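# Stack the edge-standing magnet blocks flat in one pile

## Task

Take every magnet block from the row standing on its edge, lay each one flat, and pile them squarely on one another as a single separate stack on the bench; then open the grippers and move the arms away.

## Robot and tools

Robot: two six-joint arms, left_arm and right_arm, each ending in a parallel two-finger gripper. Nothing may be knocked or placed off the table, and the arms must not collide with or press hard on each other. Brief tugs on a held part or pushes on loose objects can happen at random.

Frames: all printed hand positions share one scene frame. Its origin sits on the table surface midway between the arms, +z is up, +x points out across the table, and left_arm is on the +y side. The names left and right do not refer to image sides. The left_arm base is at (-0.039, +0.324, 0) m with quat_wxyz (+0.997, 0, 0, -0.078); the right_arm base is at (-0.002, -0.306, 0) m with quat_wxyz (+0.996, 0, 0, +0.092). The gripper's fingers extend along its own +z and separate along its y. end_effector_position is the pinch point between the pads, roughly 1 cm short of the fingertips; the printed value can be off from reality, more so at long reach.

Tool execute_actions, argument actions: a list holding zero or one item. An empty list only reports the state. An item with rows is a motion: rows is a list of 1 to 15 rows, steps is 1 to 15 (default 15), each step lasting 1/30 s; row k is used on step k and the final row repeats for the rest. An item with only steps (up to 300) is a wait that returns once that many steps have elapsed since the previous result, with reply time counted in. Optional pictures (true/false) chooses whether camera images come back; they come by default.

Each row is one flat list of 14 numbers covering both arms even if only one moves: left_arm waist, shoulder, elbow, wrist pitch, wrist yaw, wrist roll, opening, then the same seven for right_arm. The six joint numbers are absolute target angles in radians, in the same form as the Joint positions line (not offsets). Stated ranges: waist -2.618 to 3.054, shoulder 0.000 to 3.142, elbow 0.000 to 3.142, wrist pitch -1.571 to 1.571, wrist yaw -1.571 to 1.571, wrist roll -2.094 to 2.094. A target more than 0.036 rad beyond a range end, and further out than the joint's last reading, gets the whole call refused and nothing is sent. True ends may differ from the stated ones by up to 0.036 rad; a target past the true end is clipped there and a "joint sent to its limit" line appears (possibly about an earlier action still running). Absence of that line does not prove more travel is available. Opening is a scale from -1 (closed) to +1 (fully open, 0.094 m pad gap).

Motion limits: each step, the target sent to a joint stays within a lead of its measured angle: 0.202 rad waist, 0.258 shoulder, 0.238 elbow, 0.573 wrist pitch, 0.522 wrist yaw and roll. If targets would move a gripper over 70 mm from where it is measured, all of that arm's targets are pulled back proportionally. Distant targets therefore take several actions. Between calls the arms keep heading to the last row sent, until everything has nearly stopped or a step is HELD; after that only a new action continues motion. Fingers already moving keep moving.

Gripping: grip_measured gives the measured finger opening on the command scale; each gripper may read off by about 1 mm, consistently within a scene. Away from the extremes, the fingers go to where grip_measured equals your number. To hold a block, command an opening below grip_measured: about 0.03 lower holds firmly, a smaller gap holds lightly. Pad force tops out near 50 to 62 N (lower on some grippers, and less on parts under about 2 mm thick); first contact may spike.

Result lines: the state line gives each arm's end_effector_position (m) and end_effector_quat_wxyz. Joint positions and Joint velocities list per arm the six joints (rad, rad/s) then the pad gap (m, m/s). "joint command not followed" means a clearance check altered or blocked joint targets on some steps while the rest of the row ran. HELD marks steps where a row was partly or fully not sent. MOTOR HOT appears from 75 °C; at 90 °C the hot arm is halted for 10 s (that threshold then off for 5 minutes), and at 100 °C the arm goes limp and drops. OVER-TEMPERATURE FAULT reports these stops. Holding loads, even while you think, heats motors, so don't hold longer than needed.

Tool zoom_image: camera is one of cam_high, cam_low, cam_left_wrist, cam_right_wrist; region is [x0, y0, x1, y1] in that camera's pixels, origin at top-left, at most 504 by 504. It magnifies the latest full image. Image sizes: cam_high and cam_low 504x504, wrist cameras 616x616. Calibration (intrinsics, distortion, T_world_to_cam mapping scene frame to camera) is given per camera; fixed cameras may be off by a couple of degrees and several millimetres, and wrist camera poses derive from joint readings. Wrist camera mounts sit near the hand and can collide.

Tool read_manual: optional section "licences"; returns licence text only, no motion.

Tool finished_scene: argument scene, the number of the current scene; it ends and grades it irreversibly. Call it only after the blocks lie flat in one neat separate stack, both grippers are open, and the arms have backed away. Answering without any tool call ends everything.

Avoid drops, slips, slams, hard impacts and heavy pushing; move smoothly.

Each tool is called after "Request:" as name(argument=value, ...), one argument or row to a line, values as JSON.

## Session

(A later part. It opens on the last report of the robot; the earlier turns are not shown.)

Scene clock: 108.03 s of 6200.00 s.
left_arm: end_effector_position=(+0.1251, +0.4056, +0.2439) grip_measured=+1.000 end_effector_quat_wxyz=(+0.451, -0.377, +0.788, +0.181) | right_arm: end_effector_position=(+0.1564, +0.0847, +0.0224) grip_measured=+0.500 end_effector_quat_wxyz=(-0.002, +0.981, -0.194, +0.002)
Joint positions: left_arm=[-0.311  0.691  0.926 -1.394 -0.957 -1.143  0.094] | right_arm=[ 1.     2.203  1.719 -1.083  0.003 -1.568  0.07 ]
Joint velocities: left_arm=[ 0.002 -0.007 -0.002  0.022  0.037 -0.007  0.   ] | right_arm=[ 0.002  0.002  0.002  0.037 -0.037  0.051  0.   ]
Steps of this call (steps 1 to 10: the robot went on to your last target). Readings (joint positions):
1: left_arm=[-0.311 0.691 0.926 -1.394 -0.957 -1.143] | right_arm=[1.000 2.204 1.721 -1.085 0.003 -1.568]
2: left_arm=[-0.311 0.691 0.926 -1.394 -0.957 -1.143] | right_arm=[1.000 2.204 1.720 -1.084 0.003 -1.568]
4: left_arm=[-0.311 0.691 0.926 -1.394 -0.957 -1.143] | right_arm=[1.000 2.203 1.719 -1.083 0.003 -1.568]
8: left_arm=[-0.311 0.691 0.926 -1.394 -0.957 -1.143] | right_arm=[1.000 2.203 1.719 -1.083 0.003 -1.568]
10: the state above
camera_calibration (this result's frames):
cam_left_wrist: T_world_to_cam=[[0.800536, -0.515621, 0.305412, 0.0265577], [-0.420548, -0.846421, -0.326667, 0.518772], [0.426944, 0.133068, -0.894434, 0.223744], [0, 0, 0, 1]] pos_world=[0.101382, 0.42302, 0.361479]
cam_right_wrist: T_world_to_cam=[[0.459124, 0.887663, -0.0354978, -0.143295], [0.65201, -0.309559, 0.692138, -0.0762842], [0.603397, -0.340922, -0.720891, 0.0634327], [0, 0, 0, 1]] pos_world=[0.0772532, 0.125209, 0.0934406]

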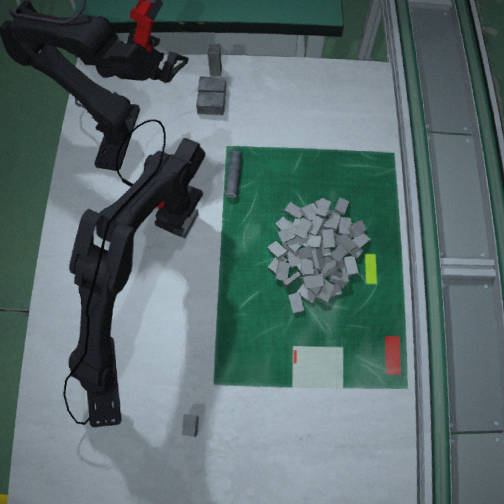

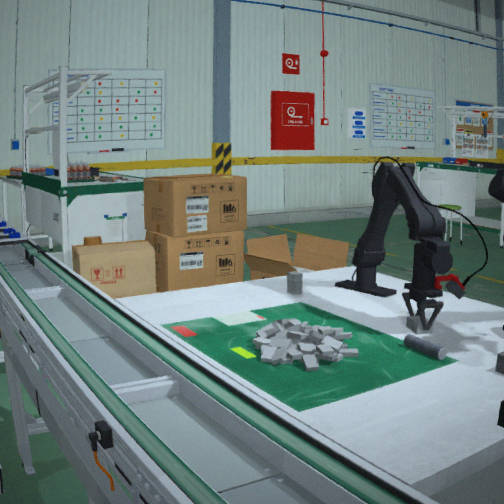

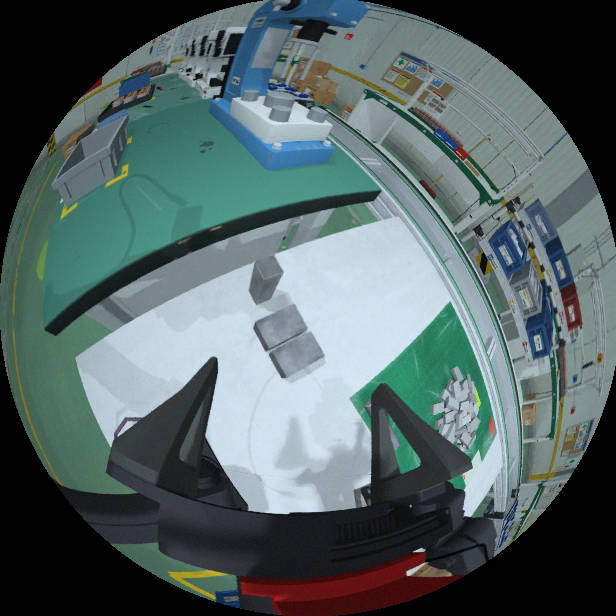

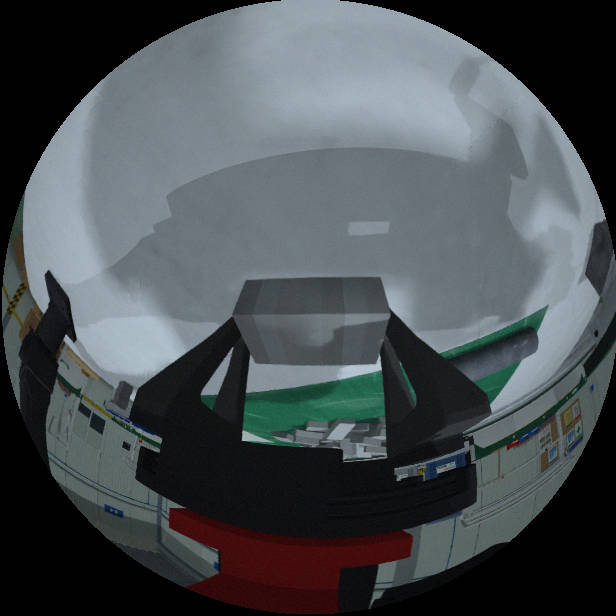

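Request:
execute_actions(
  actions=[
    {"rows":[[-0.3,0.7,0.93,-1.4,-0.975,-1.142,1,1,2.18,1.73,-1.08,0,-1.575,1],[-0.3,0.7,0.93,-1.4,-0.975,-1.142,1,1,2.18,1.73,-1.08,0,-1.575,1],[-0.3,0.7,0.93,-1.4,-0.975,-1.142,1,1,2.18,1.73,-1.08,0,-1.575,1],[-0.3,0.7,0.93,-1.4,-0.975,-1.142,1,1,2.18,1.73,-1.08,0,-1.575,1],[-0.3,0.7,0.93,-1.4,-0.975,-1.142,1,1,2.16,1.73,-1.09,0,-1.575,1],[-0.3,0.7,0.93,-1.4,-0.975,-1.142,1,1,2.145,1.73,-1.1,0,-1.575,1],[-0.3,0.7,0.93,-1.4,-0.975,-1.142,1,1,2.13,1.73,-1.12,0,-1.575,1],[-0.3,0.7,0.93,-1.4,-0.975,-1.142,1,1,2.11,1.73,-1.13,0,-1.575,1],[-0.3,0.7,0.93,-1.4,-0.975,-1.142,1,1,2.09,1.73,-1.13,0,-1.575,1],[-0.3,0.7,0.93,-1.4,-0.975,-1.142,1,1,2.06,1.73,-1.13,0,-1.575,1],[-0.3,0.7,0.93,-1.4,-0.975,-1.142,1,1,2.02,1.73,-1.13,0,-1.575,1],[-0.3,0.7,0.93,-1.4,-0.975,-1.142,1,1,1.97,1.7,-1.1,0,-1.5,1],[-0.3,0.7,0.93,-1.4,-0.975,-1.142,1,1,1.91,1.65,-1.0,0,-1.4,1],[-0.3,0.7,0.93,-1.4,-0.975,-1.142,1,1,1.85,1.59,-0.9,0,-1.3,1],[-0.3,0.7,0.93,-1.4,-0.975,-1.142,1,1,1.79,1.53,-0.8,0,-1.2,1]]},
  ],
  pictures=false,
)

Request:
execute_actions(
  actions=[
    {"rows":[[-0.3,0.7,0.93,-1.4,-0.975,-1.142,1,1,1.73,1.47,-0.7,0,-1.1,1],[-0.3,0.7,0.93,-1.4,-0.975,-1.142,1,1,1.68,1.41,-0.6,0,-1,1],[-0.3,0.7,0.93,-1.4,-0.975,-1.142,1,1,1.63,1.35,-0.5,0,-0.9,1],[-0.3,0.7,0.93,-1.4,-0.975,-1.142,1,1,1.59,1.29,-0.4,0,-0.8,1],[-0.3,0.7,0.93,-1.4,-0.975,-1.142,1,1,1.56,1.23,-0.3,0,-0.7,1],[-0.3,0.7,0.93,-1.4,-0.975,-1.142,1,1,1.54,1.17,-0.2,0,-0.6,1],[-0.3,0.7,0.93,-1.4,-0.975,-1.142,1,1,1.52,1.11,-0.1,0,-0.5,1],[-0.3,0.7,0.93,-1.4,-0.975,-1.142,1,1,1.52,1.05,0,0,-0.4,1],[-0.3,0.7,0.93,-1.4,-0.975,-1.142,1,1,1.52,1,0.1,0,-0.3,1],[-0.3,0.7,0.93,-1.4,-0.975,-1.142,1,1,1.52,0.95,0.2,0,-0.2,1],[-0.3,0.7,0.93,-1.4,-0.975,-1.142,1,1,1.52,0.9,0.3,0,-0.1,1],[-0.3,0.7,0.93,-1.4,-0.975,-1.142,1,1,1.52,0.85,0.4,0,0.005,1],[-0.3,0.7,0.93,-1.4,-0.975,-1.142,1,1,1.52,0.8,0.5,0,0.005,1],[-0.3,0.7,0.93,-1.4,-0.975,-1.142,1,1,1.52,0.75,0.6,0,0.005,1],[-0.3,0.7,0.93,-1.4,-0.975,-1.142,1,1,1.53,0.7,0.7,0,0.005,1]]},
  ],
  pictures=false,
)

Request:
execute_actions(
  actions=[
    {"rows":[[-0.3,0.7,0.93,-1.4,-0.975,-1.142,1,1,1.54,0.65,0.8,0,0.005,0.7],[-0.3,0.7,0.93,-1.4,-0.975,-1.142,1,1,1.55,0.6,0.9,0,0.005,0.7],[-0.3,0.7,0.93,-1.4,-0.975,-1.142,1,1,1.57,0.55,1.0,0,0.005,0.7],[-0.3,0.7,0.93,-1.4,-0.975,-1.142,1,1,1.59,0.51,1.1,0,0.005,0.7],[-0.3,0.7,0.93,-1.4,-0.975,-1.142,1,1,1.62,0.47,1.2,0,0.005,0.7],[-0.3,0.7,0.93,-1.4,-0.975,-1.142,1,1,1.65,0.43,1.3,0,0.005,0.7],[-0.3,0.7,0.93,-1.4,-0.975,-1.142,1,1,1.69,0.4,1.395,0,0.005,0.7],[-0.3,0.7,0.93,-1.4,-0.975,-1.142,1,1,1.73,0.375,1.395,0,0.005,0.7],[-0.3,0.7,0.93,-1.4,-0.975,-1.142,1,1,1.77,0.355,1.395,0,0.005,0.7],[-0.3,0.7,0.93,-1.4,-0.975,-1.142,1,1,1.81,0.34,1.395,0,0.005,0.7],[-0.3,0.7,0.93,-1.4,-0.975,-1.142,1,1,1.85,0.34,1.395,0,0.005,0.7],[-0.3,0.7,0.93,-1.4,-0.975,-1.142,1,1,1.88,0.34,1.395,0,0.005,0.7],[-0.3,0.7,0.93,-1.4,-0.975,-1.142,1,1,1.9,0.34,1.395,0,0.005,0.7],[-0.3,0.7,0.93,-1.4,-0.975,-1.142,1,1,1.92,0.34,1.395,0,0.005,0.7],[-0.3,0.7,0.93,-1.4,-0.975,-1.142,1,1,1.94,0.34,1.395,0,0.005,0.7]]},
  ],
  pictures=false,
)

Request:
execute_actions(
  actions=[
    {"rows":[[-0.3,0.7,0.93,-1.4,-0.975,-1.142,1,1,1.955,0.34,1.395,0,0.005,0.7],[-0.3,0.7,0.93,-1.4,-0.975,-1.142,1,1,1.97,0.34,1.395,0,0.005,0.7],[-0.3,0.7,0.93,-1.4,-0.975,-1.142,1,1,1.98,0.34,1.395,0,0.005,0.7],[-0.3,0.7,0.93,-1.4,-0.975,-1.142,1,1,1.99,0.34,1.395,0,0.005,0.7],[-0.3,0.7,0.93,-1.4,-0.975,-1.142,1,1,2.0,0.34,1.395,0,0.005,0.7],[-0.3,0.7,0.93,-1.4,-0.975,-1.142,1,1,2.01,0.34,1.395,0,0.005,0.7],[-0.3,0.7,0.93,-1.4,-0.975,-1.142,1,1,2.02,0.34,1.395,0,0.005,0.7],[-0.3,0.7,0.93,-1.4,-0.975,-1.142,1,1,2.03,0.34,1.395,0,0.005,0.7],[-0.3,0.7,0.93,-1.4,-0.975,-1.142,1,1,2.04,0.34,1.395,0,0.005,0.7],[-0.3,0.7,0.93,-1.4,-0.975,-1.142,1,1,2.05,0.34,1.395,0,0.005,0.7],[-0.3,0.7,0.93,-1.4,-0.975,-1.142,1,1,2.06,0.34,1.395,0,0.005,0.4]]},
  ],
)

Scene clock: 146.50 s of 6200.00 s.
left_arm: end_effector_position=(+0.1251, +0.4056, +0.2439) grip_measured=+1.000 end_effector_quat_wxyz=(+0.451, -0.377, +0.788, +0.181) | right_arm: end_effector_position=(+0.1591, +0.0912, +0.1112) grip_measured=+1.000 end_effector_quat_wxyz=(-0.131, +0.959, -0.252, +0.019)
Joint positions: left_arm=[-0.311  0.691  0.926 -1.394 -0.957 -1.143  0.094] | right_arm=[ 1.     1.927  1.627 -1.006  0.003 -1.445  0.094]
Joint velocities: left_arm=[-0.007  0.007 -0.002 -0.022 -0.007 -0.007  0.   ] | right_arm=[-0.012 -1.897 -1.385  1.531 -0.022  1.575  0.   ]
Steps of this call (steps 1 to 15: the robot went on to your last target; steps 16 to 90: nothing new was sent; then 34.97 s passed at rest; steps 91 to 105: all 15 steps of this action). Readings (joint positions):
91: left_arm=[-0.311 0.691 0.926 -1.394 -0.957 -1.143] | right_arm=[1.000 2.203 1.719 -1.083 0.003 -1.569]
92: left_arm=[-0.311 0.691 0.926 -1.394 -0.957 -1.143] | right_arm=[1.000 2.203 1.719 -1.083 0.003 -1.569]
94: left_arm=[-0.311 0.691 0.926 -1.394 -0.957 -1.143] | right_arm=[1.000 2.202 1.719 -1.083 0.003 -1.569]
98: left_arm=[-0.311 0.691 0.926 -1.394 -0.957 -1.143] | right_arm=[1.000 2.178 1.719 -1.088 0.003 -1.569]
105: the state above

Scene clock: 147.00 s of 6200.00 s.
left_arm: end_effector_position=(+0.1251, +0.4056, +0.2439) grip_measured=+1.000 end_effector_quat_wxyz=(+0.451, -0.377, +0.788, +0.181) | right_arm: end_effector_position=(+0.1678, +0.1125, +0.1529) grip_measured=+1.000 end_effector_quat_wxyz=(+0.468, -0.547, +0.650, +0.244)
Joint positions: left_arm=[-0.311  0.691  0.926 -1.394 -0.957 -1.143  0.094] | right_arm=[ 1.     1.521  0.789  0.271  0.003 -0.218  0.094]
Joint velocities: left_arm=[ 0.002 -0.007 -0.007  0.051 -0.051  0.022  0.   ] | right_arm=[ 0.002  0.081 -1.551  2.777  0.007  1.502  0.   ]
Steps of this call (steps 1 to 15: all 15 steps of this action). Readings (joint positions):
1: left_arm=[-0.311 0.691 0.926 -1.394 -0.957 -1.143] | right_arm=[1.000 1.860 1.578 -0.950 0.003 -1.384]
2: left_arm=[-0.311 0.691 0.926 -1.394 -0.957 -1.143] | right_arm=[1.000 1.792 1.526 -0.886 0.003 -1.315]
4: left_arm=[-0.311 0.691 0.926 -1.394 -0.957 -1.143] | right_arm=[1.000 1.669 1.417 -0.737 0.003 -1.159]
8: left_arm=[-0.311 0.691 0.926 -1.394 -0.957 -1.143] | right_arm=[1.000 1.521 1.191 -0.377 0.003 -0.806]
15: the state above

Scene clock: 147.50 s of 6200.00 s.
left_arm: end_effector_position=(+0.1251, +0.4056, +0.2439) grip_measured=+1.000 end_effector_quat_wxyz=(+0.451, -0.377, +0.788, +0.181) | right_arm: end_effector_position=(+0.1523, +0.0744, +0.0630) grip_measured=+0.702 end_effector_quat_wxyz=(+0.511, -0.443, +0.654, +0.339)
Joint positions: left_arm=[-0.311  0.691  0.926 -1.394 -0.957 -1.143  0.094] | right_arm=[ 1.     1.9    0.348  1.302  0.003 -0.009  0.08 ]
Joint velocities: left_arm=[-0.027  0.002  0.012 -0.095  0.022  0.007  0.   ] | right_arm=[-0.007  0.647 -0.037  0.3    0.007 -0.007  0.   ]
Steps of this call (steps 1 to 15: all 15 steps of this action). Readings (joint positions):
1: left_arm=[-0.311 0.691 0.926 -1.394 -0.957 -1.143] | right_arm=[1.000 1.525 0.738 0.366 0.003 -0.174]
2: left_arm=[-0.311 0.691 0.926 -1.394 -0.957 -1.143] | right_arm=[1.000 1.531 0.689 0.462 0.003 -0.139]
4: left_arm=[-0.311 0.691 0.926 -1.394 -0.957 -1.143] | right_arm=[1.000 1.552 0.595 0.661 0.003 -0.089]
8: left_arm=[-0.311 0.691 0.926 -1.394 -0.957 -1.143] | right_arm=[1.000 1.652 0.441 1.053 0.003 -0.038]
15: the state above

Scene clock: 148.00 s of 6200.00 s.
left_arm: end_effector_position=(+0.1251, +0.4056, +0.2439) grip_measured=+1.000 end_effector_quat_wxyz=(+0.451, -0.377, +0.788, +0.181) | right_arm: end_effector_position=(+0.1500, +0.0689, +0.0233) grip_measured=+0.403 end_effector_quat_wxyz=(+0.486, -0.452, +0.674, +0.324)
Joint positions: left_arm=[-0.311  0.691  0.926 -1.394 -0.957 -1.143  0.094] | right_arm=[ 1.     2.049  0.348  1.378  0.003 -0.001  0.066]
Joint velocities: left_arm=[-0.007  0.007 -0.017  0.037  0.022 -0.037  0.   ] | right_arm=[ 0.002  0.012  0.002  0.037 -0.007  0.022 -0.001]
Steps of this call (steps 1 to 15: all 15 steps of this action). Readings (joint positions):
1: left_arm=[-0.311 0.691 0.926 -1.394 -0.957 -1.143] | right_arm=[1.000 1.920 0.348 1.313 0.003 -0.007]
2: left_arm=[-0.311 0.691 0.926 -1.394 -0.957 -1.143] | right_arm=[1.000 1.937 0.348 1.325 0.003 -0.006]
4: left_arm=[-0.311 0.691 0.926 -1.394 -0.957 -1.143] | right_arm=[1.000 1.962 0.348 1.343 0.003 -0.004]
8: left_arm=[-0.311 0.691 0.926 -1.394 -0.957 -1.143] | right_arm=[1.000 1.999 0.348 1.368 0.003 -0.002]
15: the state above
camera_calibration (this result's frames):
cam_left_wrist: T_world_to_cam=[[0.800536, -0.515621, 0.305412, 0.0265577], [-0.420548, -0.846421, -0.326667, 0.518772], [0.426944, 0.133068, -0.894434, 0.223744], [0, 0, 0, 1]] pos_world=[0.101382, 0.42302, 0.361479]
cam_right_wrist: T_world_to_cam=[[0.924921, -0.368481, -0.093502, -0.108319], [-0.367714, -0.804745, -0.466017, 0.136466], [0.0964731, 0.465411, -0.879821, 0.0867208], [0, 0, 0, 1]] pos_world=[0.142001, 0.0295457, 0.129766]

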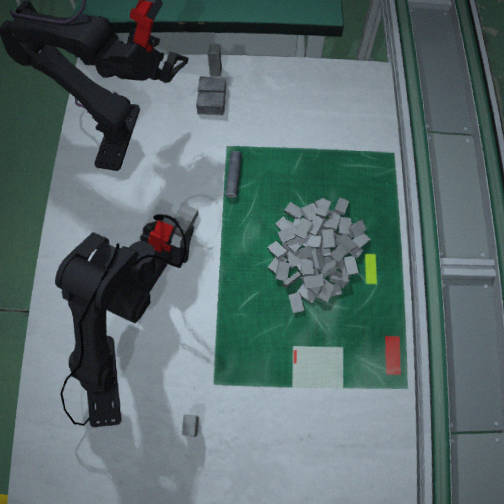

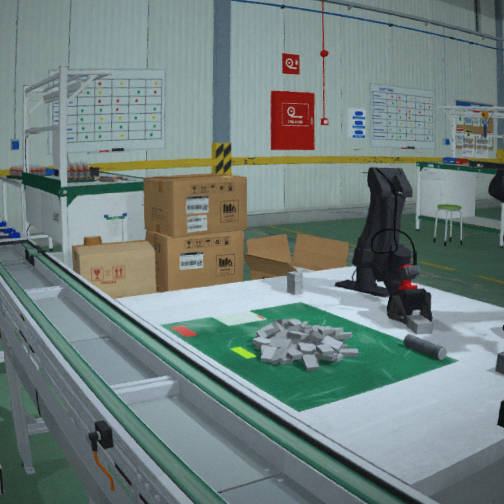

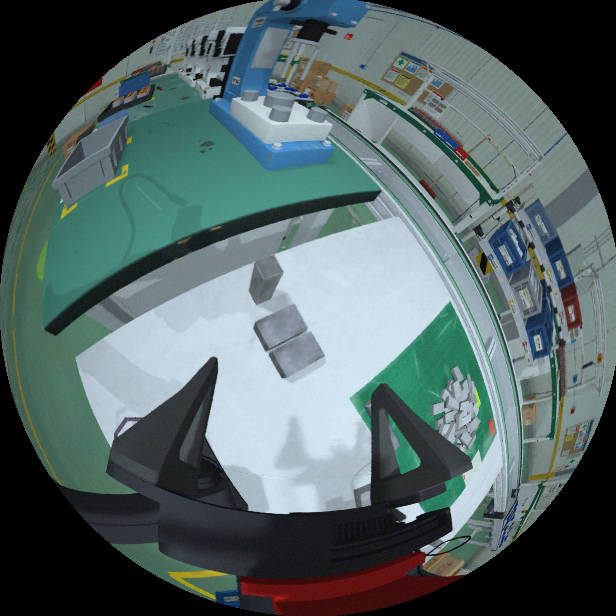

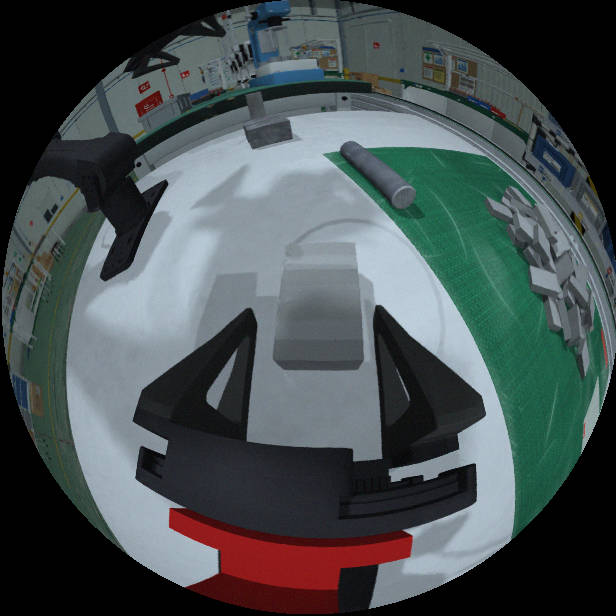

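Request:
execute_actions(
  actions=[
    {"rows":[[-0.3,0.7,0.93,-1.4,-0.975,-1.142,1,0.986,2.05,0.35,1.343,0,0.005,0.08]]},
  ],
)

Request:
zoom_image(
  camera="cam_right_wrist",
  region=[220, 220, 420, 420],
)

Scene clock: 154.10 s of 6200.00 s.
left_arm: end_effector_position=(+0.1251, +0.4056, +0.2439) grip_measured=+1.000 end_effector_quat_wxyz=(+0.451, -0.377, +0.788, +0.181) | right_arm: end_effector_position=(+0.1512, +0.0673, +0.0202) grip_measured=+0.082 end_effector_quat_wxyz=(+0.482, -0.453, +0.678, +0.321)
Joint positions: left_arm=[-0.311  0.691  0.926 -1.394 -0.957 -1.143  0.094] | right_arm=[ 0.996  2.049  0.348  1.365  0.003 -0.001  0.051]
Joint velocities: left_arm=[-0.017 -0.012  0.007 -0.022  0.022 -0.007  0.   ] | right_arm=[-0.002 -0.017 -0.017 -0.051  0.007 -0.037 -0.   ]
Steps of this call (steps 1 to 15: the robot went on to your last target; steps 16 to 90: nothing new was sent; then 2.60 s passed at rest; steps 91 to 105: all 15 steps of this action). Readings (joint positions):
91: left_arm=[-0.311 0.691 0.926 -1.394 -0.957 -1.143] | right_arm=[1.000 2.049 0.348 1.382 0.003 -0.001]
92: left_arm=[-0.311 0.691 0.926 -1.394 -0.957 -1.143] | right_arm=[0.999 2.049 0.348 1.379 0.003 -0.001]
94: left_arm=[-0.311 0.691 0.926 -1.394 -0.957 -1.143] | right_arm=[0.997 2.049 0.348 1.373 0.003 -0.001]
98: left_arm=[-0.311 0.691 0.926 -1.394 -0.957 -1.143] | right_arm=[0.996 2.049 0.348 1.368 0.003 -0.001]
105: the state above
camera_calibration (this result's frames):
cam_left_wrist: T_world_to_cam=[[0.800536, -0.515621, 0.305412, 0.0265577], [-0.420548, -0.846421, -0.326667, 0.518772], [0.426944, 0.133068, -0.894434, 0.223744], [0, 0, 0, 1]] pos_world=[0.101382, 0.42302, 0.361479]
cam_right_wrist: T_world_to_cam=[[0.922812, -0.373617, -0.0939608, -0.109617], [-0.373685, -0.808763, -0.45416, 0.135044], [0.0936899, 0.454216, -0.885951, 0.0859067], [0, 0, 0, 1]] pos_world=[0.143571, 0.0292438, 0.127141]

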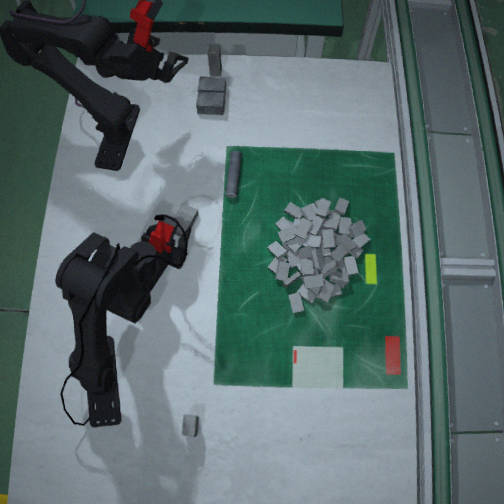

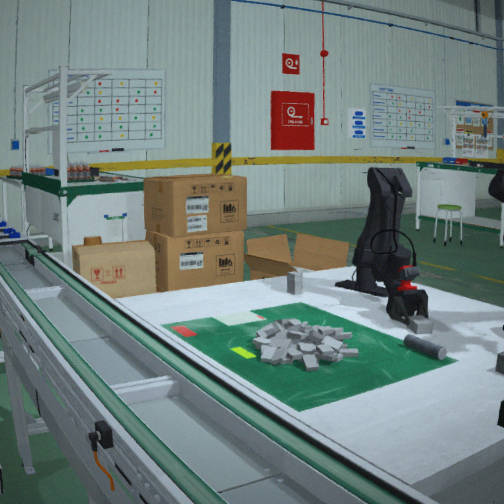

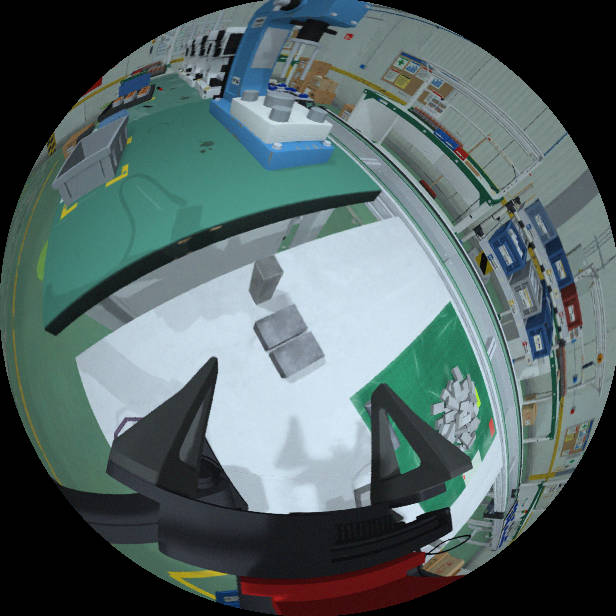

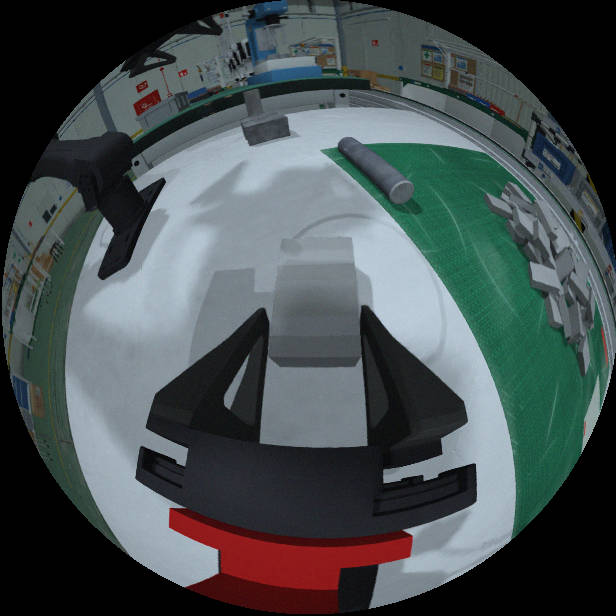

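Region (220, 220, 420, 420) of cam_right_wrist's 616x616 image, scaled by 2.520, with more detail than that image has.

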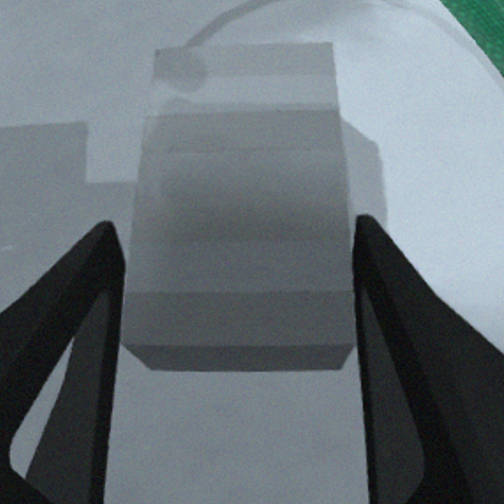

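Request:
execute_actions(
  actions=[
    {"rows":[[-0.3,0.7,0.93,-1.4,-0.975,-1.142,1,0.995,2.04,0.35,1.365,0,0.005,0],[-0.3,0.7,0.93,-1.4,-0.975,-1.142,1,0.995,2.04,0.35,1.365,0,0.005,-0.05],[-0.3,0.7,0.93,-1.4,-0.975,-1.142,1,0.995,2.04,0.35,1.365,0,0.005,-0.1],[-0.3,0.7,0.93,-1.4,-0.975,-1.142,1,0.995,2.04,0.35,1.365,0,0.005,-0.15],[-0.3,0.7,0.93,-1.4,-0.975,-1.142,1,0.995,2.04,0.35,1.365,0,0.005,-0.2]],"steps":10},
  ],
  pictures=false,
)

Request:
execute_actions(
  actions=[
    {"rows":[[-0.3,0.7,0.93,-1.4,-0.975,-1.142,1,0.995,2.02,0.335,1.385,0,0.005,-0.2],[-0.3,0.7,0.93,-1.4,-0.975,-1.142,1,0.995,2.01,0.33,1.385,0,0.005,-0.2],[-0.3,0.7,0.93,-1.4,-0.975,-1.142,1,0.995,2.0,0.325,1.385,0,0.005,-0.2],[-0.3,0.7,0.93,-1.4,-0.975,-1.142,1,0.995,1.99,0.32,1.38,0,0.005,-0.2],[-0.3,0.7,0.93,-1.4,-0.975,-1.142,1,0.995,1.98,0.315,1.375,0,0.005,-0.2],[-0.3,0.7,0.93,-1.4,-0.975,-1.142,1,0.995,1.97,0.31,1.37,0,0.005,-0.2],[-0.3,0.7,0.93,-1.4,-0.975,-1.142,1,0.995,1.96,0.305,1.365,0,0.005,-0.2],[-0.3,0.7,0.93,-1.4,-0.975,-1.142,1,0.995,1.95,0.3,1.36,0,0.005,-0.2]],"steps":13},
  ],
)

Scene clock: 166.57 s of 6200.00 s.
left_arm: end_effector_position=(+0.1251, +0.4056, +0.2439) grip_measured=+1.000 end_effector_quat_wxyz=(+0.451, -0.377, +0.788, +0.181) | right_arm: end_effector_position=(+0.1513, +0.0671, +0.0200) grip_measured=-0.115 end_effector_quat_wxyz=(+0.482, -0.453, +0.678, +0.320)
Joint positions: left_arm=[-0.311  0.691  0.926 -1.394 -0.957 -1.143  0.094] | right_arm=[ 0.996  2.049  0.348  1.364  0.004 -0.001  0.042]
Joint velocities: left_arm=[ 0.002 -0.007  0.007 -0.066 -0.095 -0.022  0.   ] | right_arm=[ 0.012 -0.007  0.007 -0.022  0.007  0.037  0.   ]
Steps of this call (steps 1 to 15: the robot went on to your last target; steps 16 to 90: nothing new was sent; then 9.13 s passed at rest; steps 91 to 100: all 10 steps of this action). Readings (joint positions):
91: left_arm=[-0.311 0.691 0.926 -1.394 -0.957 -1.143] | right_arm=[0.996 2.049 0.348 1.364 0.003 -0.001]
92: left_arm=[-0.311 0.691 0.926 -1.394 -0.957 -1.143] | right_arm=[0.996 2.049 0.348 1.364 0.003 -0.001]
94: left_arm=[-0.311 0.691 0.926 -1.394 -0.957 -1.143] | right_arm=[0.996 2.049 0.348 1.364 0.004 -0.001]
98: left_arm=[-0.311 0.691 0.926 -1.394 -0.957 -1.143] | right_arm=[0.996 2.049 0.348 1.364 0.004 -0.001]
100: the state above

Scene clock: 167.00 s of 6200.00 s.
left_arm: end_effector_position=(+0.1251, +0.4056, +0.2439) grip_measured=+1.000 end_effector_quat_wxyz=(+0.451, -0.377, +0.788, +0.181) | right_arm: end_effector_position=(+0.1478, +0.0585, +0.0290) grip_measured=-0.115 end_effector_quat_wxyz=(+0.482, -0.453, +0.678, +0.320)
Joint positions: left_arm=[-0.311  0.691  0.926 -1.394 -0.957 -1.143  0.094] | right_arm=[ 0.996  1.978  0.307  1.334  0.004 -0.001  0.042]
Joint velocities: left_arm=[-0.002 -0.002 -0.002 -0.037 -0.051  0.037  0.   ] | right_arm=[-0.012 -0.012 -0.017 -0.066 -0.007 -0.081  0.   ]
Steps of this call (steps 1 to 13: all 13 steps of this action). Readings (joint positions):
1: left_arm=[-0.311 0.691 0.926 -1.394 -0.957 -1.143] | right_arm=[0.996 2.048 0.348 1.365 0.004 -0.001]
2: left_arm=[-0.311 0.691 0.926 -1.394 -0.957 -1.143] | right_arm=[0.996 2.046 0.347 1.363 0.004 -0.001]
4: left_arm=[-0.311 0.691 0.926 -1.394 -0.957 -1.143] | right_arm=[0.996 2.036 0.339 1.357 0.004 -0.001]
8: left_arm=[-0.311 0.691 0.926 -1.394 -0.957 -1.143] | right_arm=[0.996 1.998 0.315 1.339 0.004 -0.001]
13: the state above
camera_calibration (this result's frames):
cam_left_wrist: T_world_to_cam=[[0.800536, -0.515621, 0.305412, 0.0265577], [-0.420548, -0.846421, -0.326667, 0.518772], [0.426944, 0.133068, -0.894434, 0.223744], [0, 0, 0, 1]] pos_world=[0.101382, 0.42302, 0.361479]
cam_right_wrist: T_world_to_cam=[[0.922413, -0.374693, -0.0935888, -0.108814], [-0.374532, -0.808745, -0.453495, 0.130769], [0.094232, 0.453362, -0.886331, 0.0980405], [0, 0, 0, 1]] pos_world=[0.14011, 0.0205389, 0.136016]

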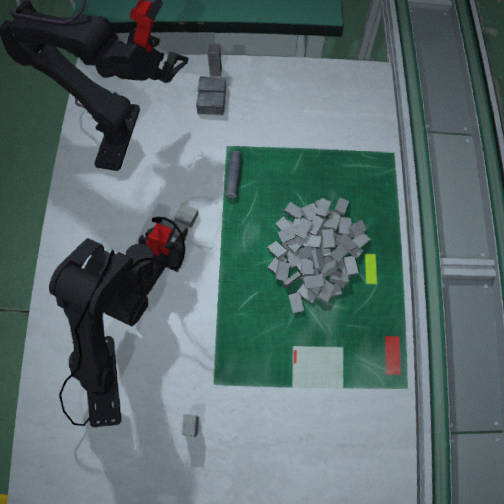

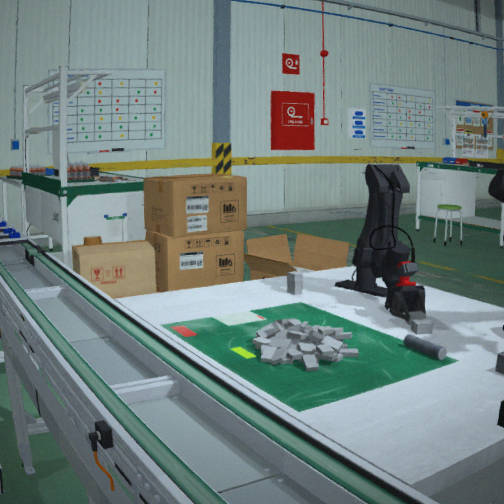

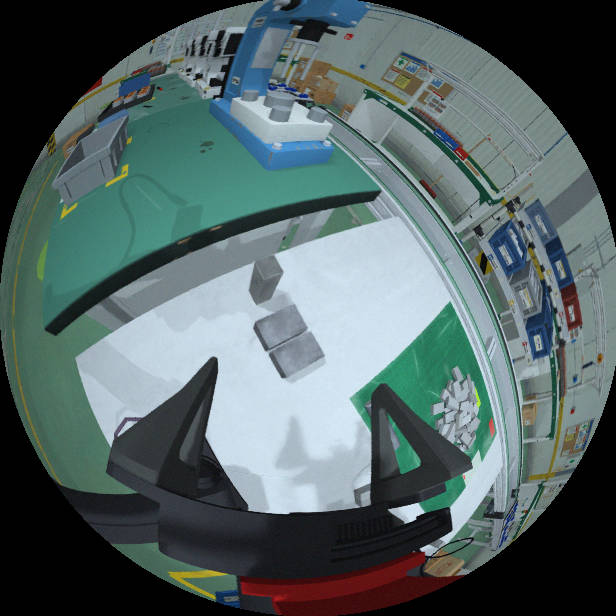

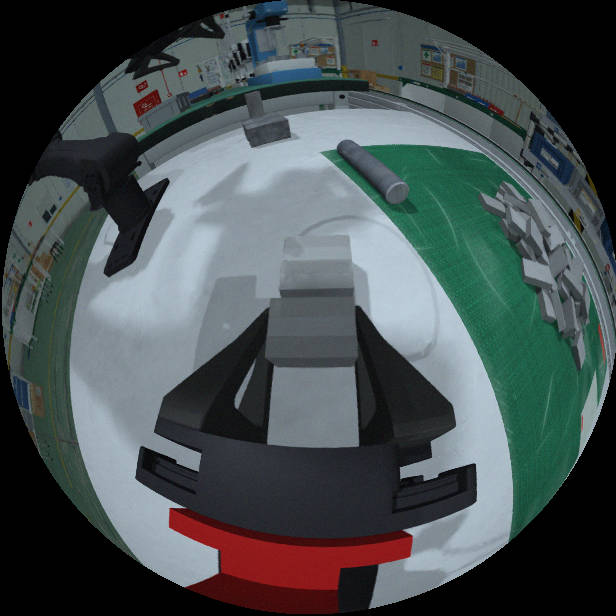

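Request:
execute_actions(
  actions=[
    {"rows":[[-0.3,0.7,0.93,-1.4,-0.975,-1.142,1,0.995,1.93,0.31,1.35,0,0.005,-0.17],[-0.3,0.7,0.93,-1.4,-0.975,-1.142,1,0.995,1.9,0.31,1.33,0,0.005,-0.17],[-0.3,0.7,0.93,-1.4,-0.975,-1.142,1,0.995,1.87,0.31,1.3,0,0.005,-0.17],[-0.3,0.7,0.93,-1.4,-0.975,-1.142,1,0.995,1.83,0.31,1.27,0,0.005,-0.17],[-0.3,0.7,0.93,-1.4,-0.975,-1.142,1,0.995,1.79,0.31,1.23,0,0.005,-0.17],[-0.3,0.7,0.93,-1.4,-0.975,-1.142,1,0.995,1.75,0.32,1.19,0,0.005,-0.17],[-0.3,0.7,0.93,-1.4,-0.975,-1.142,1,0.995,1.71,0.34,1.14,0,0.005,-0.17],[-0.3,0.7,0.93,-1.4,-0.975,-1.142,1,0.995,1.67,0.37,1.08,0,0.005,-0.17],[-0.3,0.7,0.93,-1.4,-0.975,-1.142,1,0.995,1.63,0.41,1.0,0,0.005,-0.17],[-0.3,0.7,0.93,-1.4,-0.975,-1.142,1,0.995,1.6,0.46,0.91,0,0.005,-0.17],[-0.3,0.7,0.93,-1.4,-0.975,-1.142,1,0.995,1.58,0.51,0.82,0,0.005,-0.17],[-0.3,0.7,0.93,-1.4,-0.975,-1.142,1,0.995,1.57,0.56,0.73,0,0.005,-0.17],[-0.3,0.7,0.93,-1.4,-0.975,-1.142,1,0.995,1.57,0.61,0.64,0,0.005,-0.17],[-0.3,0.7,0.93,-1.4,-0.975,-1.142,1,0.995,1.57,0.66,0.55,0,0.005,-0.17],[-0.3,0.7,0.93,-1.4,-0.975,-1.142,1,0.995,1.57,0.71,0.46,0,0.005,-0.17]]},
  ],
  pictures=false,
)

Request:
execute_actions(
  actions=[
    {"rows":[[-0.3,0.7,0.93,-1.4,-0.975,-1.142,1,0.99,1.57,0.76,0.37,0,0.005,-0.17],[-0.3,0.7,0.93,-1.4,-0.975,-1.142,1,0.98,1.57,0.81,0.28,0,0.005,-0.17],[-0.3,0.7,0.93,-1.4,-0.975,-1.142,1,0.96,1.57,0.86,0.19,0,0.005,-0.17],[-0.3,0.7,0.93,-1.4,-0.975,-1.142,1,0.93,1.57,0.91,0.1,0,0.005,-0.17],[-0.3,0.7,0.93,-1.4,-0.975,-1.142,1,0.9,1.57,0.96,0.01,0,0.005,-0.17],[-0.3,0.7,0.93,-1.4,-0.975,-1.142,1,0.87,1.57,1.01,-0.08,0,0.005,-0.17],[-0.3,0.7,0.93,-1.4,-0.975,-1.142,1,0.84,1.57,1.06,-0.17,0,0.005,-0.17],[-0.3,0.7,0.93,-1.4,-0.975,-1.142,1,0.81,1.57,1.11,-0.26,0,0.005,-0.17],[-0.3,0.7,0.93,-1.4,-0.975,-1.142,1,0.78,1.57,1.15,-0.35,0,0.005,-0.17],[-0.3,0.7,0.93,-1.4,-0.975,-1.142,1,0.75,1.57,1.18,-0.44,0,0.005,-0.17],[-0.3,0.7,0.93,-1.4,-0.975,-1.142,1,0.72,1.57,1.2,-0.53,0,0.005,-0.17],[-0.3,0.7,0.93,-1.4,-0.975,-1.142,1,0.69,1.57,1.2,-0.62,0,0.005,-0.17],[-0.3,0.7,0.93,-1.4,-0.975,-1.142,1,0.66,1.57,1.2,-0.71,0,0.005,-0.17],[-0.3,0.7,0.93,-1.4,-0.975,-1.142,1,0.63,1.57,1.2,-0.8,0,0.005,-0.17],[-0.3,0.7,0.93,-1.4,-0.975,-1.142,1,0.6,1.57,1.2,-0.89,0,0.005,-0.17]]},
  ],
  pictures=false,
)

Request:
execute_actions(
  actions=[
    {"rows":[[-0.3,0.7,0.93,-1.4,-0.975,-1.142,1,0.565,1.58,1.2,-0.98,0,0.005,-0.17],[-0.3,0.7,0.93,-1.4,-0.975,-1.142,1,0.53,1.59,1.2,-1.07,0,0.005,-0.17],[-0.3,0.7,0.93,-1.4,-0.975,-1.142,1,0.495,1.6,1.19,-1.16,0,0.005,-0.17],[-0.3,0.7,0.93,-1.4,-0.975,-1.142,1,0.46,1.61,1.18,-1.25,0,0.005,-0.17],[-0.3,0.7,0.93,-1.4,-0.975,-1.142,1,0.425,1.62,1.17,-1.3,0,0.005,-0.17],[-0.3,0.7,0.93,-1.4,-0.975,-1.142,1,0.39,1.63,1.16,-1.3,0,0.005,-0.17],[-0.3,0.7,0.93,-1.4,-0.975,-1.142,1,0.355,1.64,1.15,-1.3,0,0.005,-0.17],[-0.3,0.7,0.93,-1.4,-0.975,-1.142,1,0.32,1.65,1.14,-1.3,0,0.005,-0.17],[-0.3,0.7,0.93,-1.4,-0.975,-1.142,1,0.29,1.66,1.13,-1.3,0,0.005,-0.17],[-0.3,0.7,0.93,-1.4,-0.975,-1.142,1,0.265,1.67,1.12,-1.3,0,0.005,-0.17],[-0.3,0.7,0.93,-1.4,-0.975,-1.142,1,0.245,1.68,1.11,-1.3,0,0.005,-0.17],[-0.3,0.7,0.93,-1.4,-0.975,-1.142,1,0.23,1.69,1.1,-1.3,0,0.005,-0.17],[-0.3,0.7,0.93,-1.4,-0.975,-1.142,1,0.215,1.7,1.09,-1.29,0,0.005,-0.17],[-0.3,0.7,0.93,-1.4,-0.975,-1.142,1,0.205,1.71,1.085,-1.27,0,0.005,-0.17],[-0.3,0.7,0.93,-1.4,-0.975,-1.142,1,0.2,1.715,1.08,-1.25,0,0.005,-0.17]]},
  ],
  pictures=false,
)

Request:
execute_actions(
  actions=[
    {"rows":[[-0.3,0.7,0.93,-1.4,-0.975,-1.142,1,0.2,1.72,1.073,-1.23,0,0.005,-0.17],[-0.3,0.7,0.93,-1.4,-0.975,-1.142,1,0.2,1.725,1.066,-1.22,0,0.005,-0.17],[-0.3,0.7,0.93,-1.4,-0.975,-1.142,1,0.2,1.73,1.059,-1.21,0,0.005,-0.17],[-0.3,0.7,0.93,-1.4,-0.975,-1.142,1,0.2,1.735,1.052,-1.2,0,0.005,-0.17],[-0.3,0.7,0.93,-1.4,-0.975,-1.142,1,0.2,1.74,1.045,-1.19,0,0.005,-0.17],[-0.3,0.7,0.93,-1.4,-0.975,-1.142,1,0.2,1.745,1.038,-1.18,0,0.005,-0.17],[-0.3,0.7,0.93,-1.4,-0.975,-1.142,1,0.2,1.75,1.031,-1.17,0,0.005,-0.17],[-0.3,0.7,0.93,-1.4,-0.975,-1.142,1,0.2,1.755,1.024,-1.16,0,0.005,-0.17],[-0.3,0.7,0.93,-1.4,-0.975,-1.142,1,0.2,1.76,1.017,-1.15,0,0.005,-0.17],[-0.3,0.7,0.93,-1.4,-0.975,-1.142,1,0.2,1.768,1.012,-1.15,0,0.005,-0.17]]},
  ],
)

Scene clock: 211.93 s of 6200.00 s.
left_arm: end_effector_position=(+0.1251, +0.4056, +0.2439) grip_measured=+1.000 end_effector_quat_wxyz=(+0.451, -0.377, +0.788, +0.181) | right_arm: end_effector_position=(+0.1691, +0.1100, +0.1454) grip_measured=-0.115 end_effector_quat_wxyz=(+0.511, -0.439, +0.657, +0.339)
Joint positions: left_arm=[-0.311  0.691  0.926 -1.394 -0.957 -1.143  0.094] | right_arm=[ 0.996  1.601  0.592  0.758  0.004 -0.001  0.042]
Joint velocities: left_arm=[-0.007  0.007 -0.007 -0.066  0.007  0.007  0.   ] | right_arm=[ 0.007 -0.11   1.653 -2.132  0.007  0.051  0.   ]
Steps of this call (steps 1 to 15: the robot went on to your last target; steps 16 to 90: nothing new was sent; then 41.43 s passed at rest; steps 91 to 105: all 15 steps of this action). Readings (joint positions):
91: left_arm=[-0.311 0.691 0.926 -1.394 -0.957 -1.143] | right_arm=[0.996 1.975 0.307 1.322 0.004 -0.001]
92: left_arm=[-0.311 0.691 0.926 -1.394 -0.957 -1.143] | right_arm=[0.996 1.967 0.307 1.313 0.004 -0.001]
94: left_arm=[-0.311 0.691 0.926 -1.394 -0.957 -1.143] | right_arm=[0.996 1.926 0.307 1.277 0.004 -0.001]
98: left_arm=[-0.311 0.691 0.926 -1.394 -0.957 -1.143] | right_arm=[0.996 1.772 0.310 1.177 0.004 -0.001]
105: the state above

Scene clock: 212.43 s of 6200.00 s.
left_arm: end_effector_position=(+0.1251, +0.4056, +0.2439) grip_measured=+1.000 end_effector_quat_wxyz=(+0.451, -0.377, +0.788, +0.181) | right_arm: end_effector_position=(+0.2875, +0.0196, +0.1545) grip_measured=-0.115 end_effector_quat_wxyz=(+0.318, -0.383, +0.855, +0.143)
Joint positions: left_arm=[-0.311  0.691  0.926 -1.394 -0.957 -1.143  0.094] | right_arm=[ 0.657  1.588  1.188 -0.458 -0.001 -0.001  0.042]
Joint velocities: left_arm=[-0.002 -0.007  0.007 -0.11  -0.022 -0.007  0.   ] | right_arm=[-0.813 -0.061  0.012 -2.132  0.051 -0.037  0.001]
Steps of this call (steps 1 to 15: all 15 steps of this action). Readings (joint positions):
1: left_arm=[-0.311 0.691 0.926 -1.394 -0.957 -1.143] | right_arm=[0.996 1.598 0.647 0.685 0.004 -0.001]
2: left_arm=[-0.311 0.691 0.926 -1.394 -0.957 -1.143] | right_arm=[0.995 1.597 0.700 0.610 0.004 -0.001]
4: left_arm=[-0.311 0.691 0.926 -1.394 -0.957 -1.143] | right_arm=[0.984 1.597 0.800 0.447 -0.003 -0.001]
8: left_arm=[-0.311 0.691 0.926 -1.394 -0.957 -1.143] | right_arm=[0.889 1.597 0.989 0.092 -0.014 -0.001]
15: the state above

Scene clock: 212.93 s of 6200.00 s.
left_arm: end_effector_position=(+0.1251, +0.4056, +0.2439) grip_measured=+1.000 end_effector_quat_wxyz=(+0.451, -0.377, +0.788, +0.181) | right_arm: end_effector_position=(+0.2041, -0.2212, +0.0484) grip_measured=-0.115 end_effector_quat_wxyz=(-0.130, -0.195, +0.972, -0.032)
Joint positions: left_arm=[-0.311  0.691  0.926 -1.394 -0.957 -1.143  0.094] | right_arm=[ 0.211  1.702  1.087 -1.223  0.011 -0.     0.042]
Joint velocities: left_arm=[-0.002  0.007  0.007 -0.066  0.007 -0.007  0.   ] | right_arm=[-0.242  0.252 -0.242 -0.183 -0.066 -0.007  0.001]
Steps of this call (steps 1 to 15: all 15 steps of this action). Readings (joint positions):
1: left_arm=[-0.311 0.691 0.926 -1.394 -0.957 -1.143] | right_arm=[0.630 1.587 1.188 -0.532 0.000 -0.001]
2: left_arm=[-0.311 0.691 0.926 -1.394 -0.957 -1.143] | right_arm=[0.604 1.589 1.188 -0.610 0.001 -0.001]
4: left_arm=[-0.311 0.691 0.926 -1.394 -0.957 -1.143] | right_arm=[0.551 1.597 1.187 -0.762 0.002 -0.001]
8: left_arm=[-0.311 0.691 0.926 -1.394 -0.957 -1.143] | right_arm=[0.421 1.624 1.165 -1.016 -0.001 -0.001]
15: the state above

Scene clock: 213.43 s of 6200.00 s.
left_arm: end_effector_position=(+0.1251, +0.4056, +0.2439) grip_measured=+1.000 end_effector_quat_wxyz=(+0.451, -0.377, +0.788, +0.181) | right_arm: end_effector_position=(+0.1911, -0.2275, +0.0201) grip_measured=-0.115 end_effector_quat_wxyz=(-0.164, -0.190, +0.967, -0.036)
Joint positions: left_arm=[-0.311  0.691  0.926 -1.394 -0.957 -1.143  0.094] | right_arm=[ 0.204  1.766  1.016 -1.158  0.007 -0.     0.042]
Joint velocities: left_arm=[ 0.002 -0.002  0.002 -0.037 -0.066  0.037  0.   ] | right_arm=[ 0.017  0.007 -0.002  0.081  0.051  0.022 -0.001]
Steps of this call (steps 1 to 15: all 15 steps of this action). Readings (joint positions):
1: left_arm=[-0.311 0.691 0.926 -1.394 -0.957 -1.143] | right_arm=[0.205 1.710 1.080 -1.226 0.011 -0.000]
2: left_arm=[-0.311 0.691 0.926 -1.394 -0.957 -1.143] | right_arm=[0.204 1.716 1.074 -1.225 0.011 -0.000]
4: left_arm=[-0.311 0.691 0.926 -1.394 -0.957 -1.143] | right_arm=[0.204 1.724 1.066 -1.221 0.010 -0.000]
8: left_arm=[-0.311 0.691 0.926 -1.394 -0.957 -1.143] | right_arm=[0.204 1.739 1.045 -1.194 0.008 -0.000]
15: the state above
camera_calibration (this result's frames):
cam_left_wrist: T_world_to_cam=[[0.800536, -0.515621, 0.305412, 0.0265577], [-0.420548, -0.846421, -0.326667, 0.518772], [0.426944, 0.133068, -0.894434, 0.223744], [0, 0, 0, 1]] pos_world=[0.101382, 0.42302, 0.361479]
cam_right_wrist: T_world_to_cam=[[0.289347, -0.957221, -0.00245125, -0.270129], [-0.434756, -0.133698, 0.890568, 0.0497264], [-0.852799, -0.256617, -0.454843, 0.226522], [0, 0, 0, 1]] pos_world=[0.292957, -0.193795, 0.058085]

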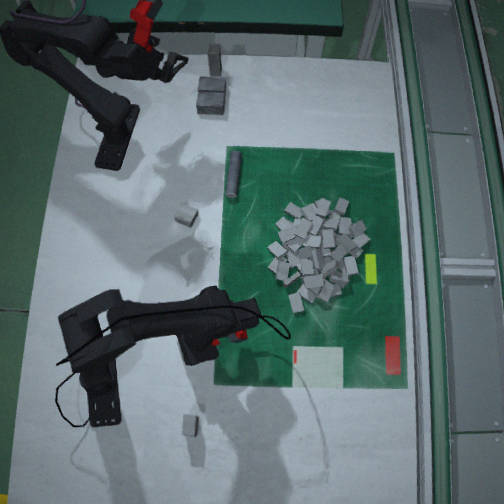

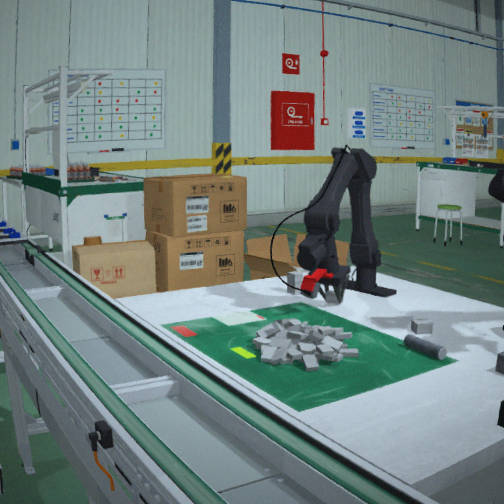

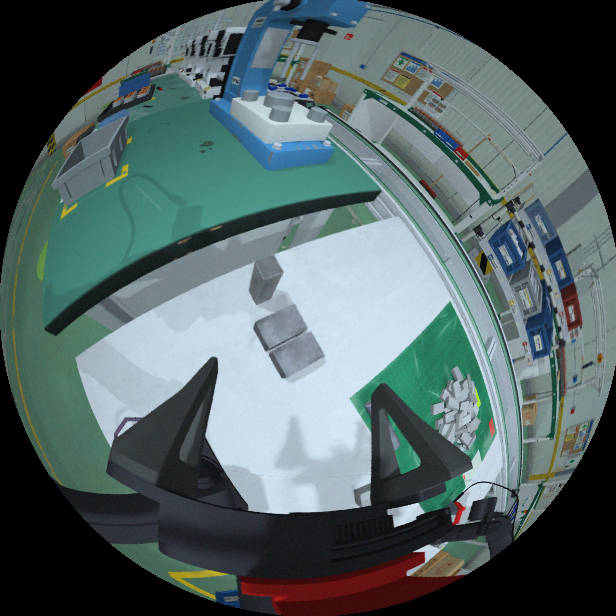

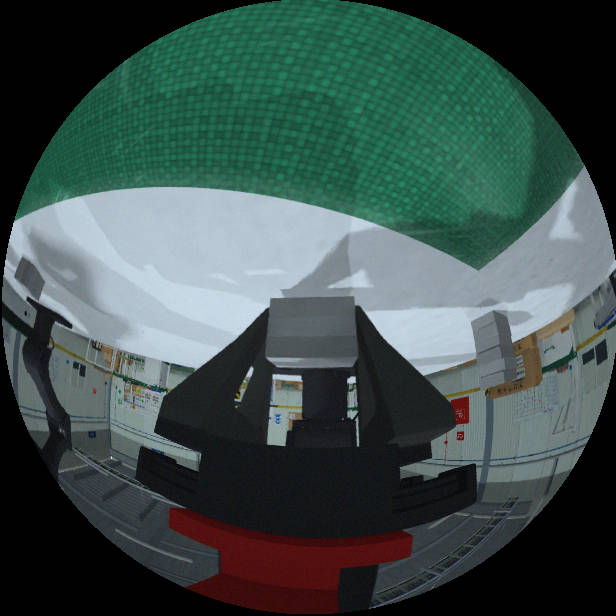

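Request:
execute_actions(
  actions=[],
)

Scene clock: 242.33 s of 6200.00 s.
left_arm: end_effector_position=(+0.1251, +0.4056, +0.2439) grip_measured=+1.000 end_effector_quat_wxyz=(+0.451, -0.377, +0.788, +0.181) | right_arm: end_effector_position=(+0.1932, -0.2266, +0.0193) grip_measured=-0.115 end_effector_quat_wxyz=(-0.160, -0.190, +0.968, -0.035)
Joint positions: left_arm=[-0.311  0.691  0.926 -1.394 -0.957 -1.143  0.094] | right_arm=[ 0.204  1.766  1.016 -1.148  0.007 -0.     0.042]
Joint velocities: left_arm=[-0.012  0.012 -0.002 -0.007  0.095 -0.066  0.   ] | right_arm=[-0.017  0.002 -0.012  0.037  0.007 -0.051 -0.   ]
Steps of this call (steps 1 to 30: the robot went on to your last target; steps 31 to 90: nothing new was sent; then 25.90 s passed at rest). Readings (joint positions):
1: left_arm=[-0.311 0.691 0.926 -1.394 -0.957 -1.143] | right_arm=[0.204 1.766 1.016 -1.157 0.007 -0.000]
2: left_arm=[-0.311 0.691 0.926 -1.394 -0.957 -1.143] | right_arm=[0.204 1.766 1.016 -1.155 0.007 -0.000]
4: left_arm=[-0.311 0.691 0.926 -1.394 -0.957 -1.143] | right_arm=[0.204 1.766 1.016 -1.152 0.007 -0.000]
8: left_arm=[-0.311 0.691 0.926 -1.394 -0.957 -1.143] | right_arm=[0.204 1.766 1.016 -1.149 0.007 -0.000]
90: the state above
All arms were judged still, so your last target was given up. Only a new action makes them travel on or press farther. Fingers that are still opening or closing keep moving.
camera_calibration (this result's frames):
cam_left_wrist: T_world_to_cam=[[0.800536, -0.515621, 0.305412, 0.0265577], [-0.420548, -0.846421, -0.326667, 0.518772], [0.426944, 0.133068, -0.894434, 0.223744], [0, 0, 0, 1]] pos_world=[0.101382, 0.42302, 0.361479]
cam_right_wrist: T_world_to_cam=[[0.289255, -0.957245, -0.00373609, -0.269813], [-0.442811, -0.137265, 0.886046, 0.0523874], [-0.848675, -0.254639, -0.463583, 0.227954], [0, 0, 0, 1]] pos_world=[0.294702, -0.19304, 0.0582501]

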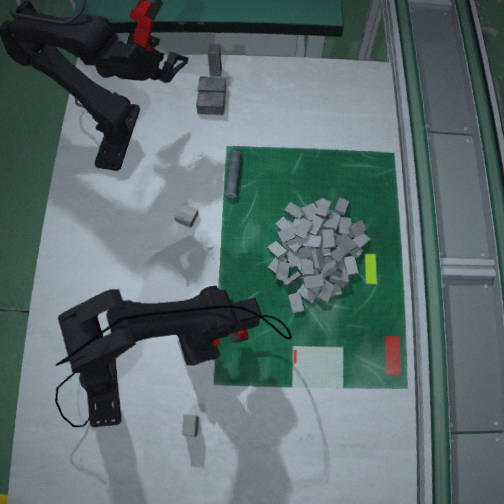

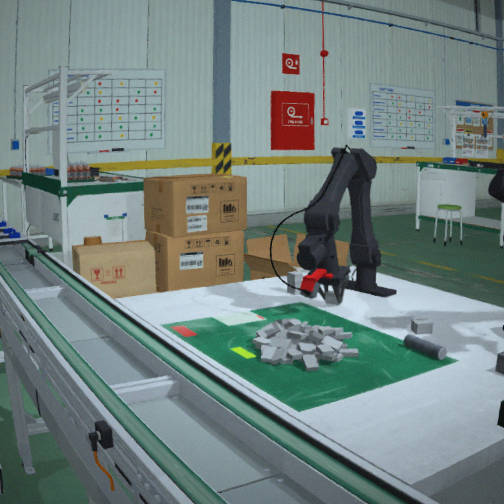

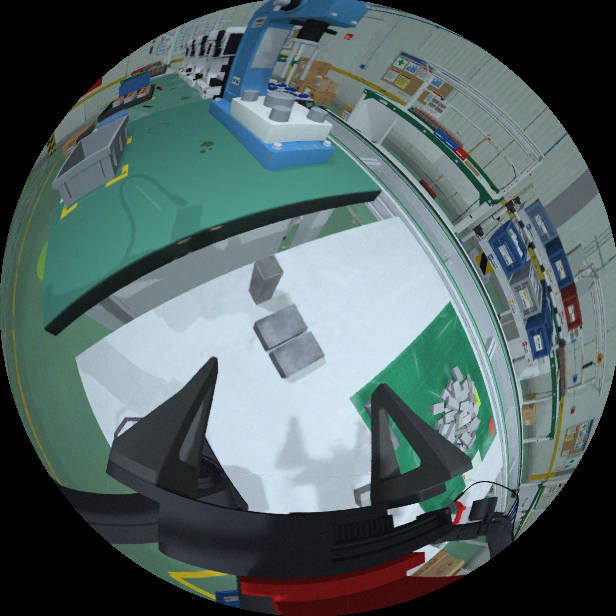

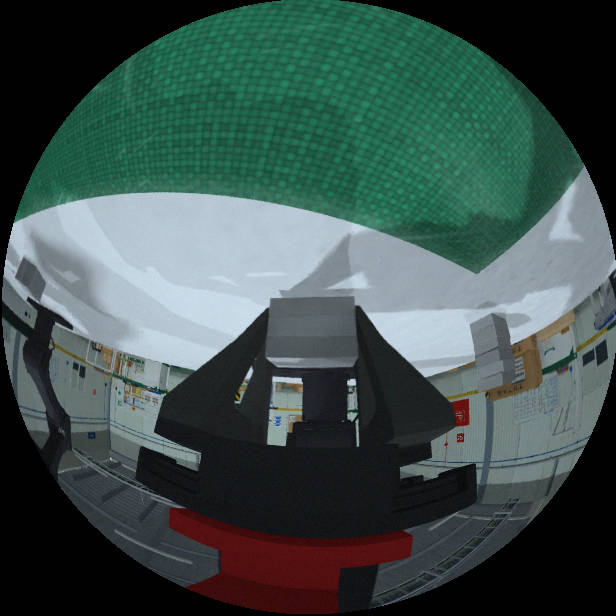

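Request:
execute_actions(
  actions=[
    {"rows":[[-0.3,0.7,0.93,-1.4,-0.975,-1.142,1,0.2,1.775,1.012,-1.148,0,0.005,-0.17],[-0.3,0.7,0.93,-1.4,-0.975,-1.142,1,0.2,1.782,1.012,-1.145,0,0.005,-0.17],[-0.3,0.7,0.93,-1.4,-0.975,-1.142,1,0.2,1.789,1.012,-1.142,0,0.005,-0.17],[-0.3,0.7,0.93,-1.4,-0.975,-1.142,1,0.2,1.796,1.012,-1.138,0,0.005,-0.17]]},
  ],
  pictures=false,
)

Scene clock: 248.57 s of 6200.00 s.
left_arm: end_effector_position=(+0.1251, +0.4056, +0.2439) grip_measured=+1.000 end_effector_quat_wxyz=(+0.451, -0.377, +0.788, +0.181) | right_arm: end_effector_position=(+0.1926, -0.2268, +0.0144) grip_measured=-0.115 end_effector_quat_wxyz=(-0.167, -0.190, +0.967, -0.036)
Joint positions: left_arm=[-0.311  0.691  0.926 -1.394 -0.957 -1.143  0.094] | right_arm=[ 0.204  1.789  1.016 -1.141  0.007 -0.     0.042]
Joint velocities: left_arm=[ 0.007 -0.012  0.002  0.037  0.037 -0.037  0.   ] | right_arm=[-0.007  0.002  0.017  0.095  0.007  0.007 -0.   ]
Steps of this call (steps 1 to 90: nothing new was sent; then 2.73 s passed at rest; steps 91 to 105: all 15 steps of this action). Readings (joint positions):
91: left_arm=[-0.311 0.691 0.926 -1.394 -0.957 -1.143] | right_arm=[0.204 1.766 1.016 -1.148 0.007 -0.000]
92: left_arm=[-0.311 0.691 0.926 -1.394 -0.957 -1.143] | right_arm=[0.204 1.767 1.016 -1.147 0.007 -0.000]
94: left_arm=[-0.311 0.691 0.926 -1.394 -0.957 -1.143] | right_arm=[0.204 1.774 1.016 -1.145 0.007 -0.000]
98: left_arm=[-0.311 0.691 0.926 -1.394 -0.957 -1.143] | right_arm=[0.204 1.789 1.016 -1.141 0.007 -0.000]
105: the state above


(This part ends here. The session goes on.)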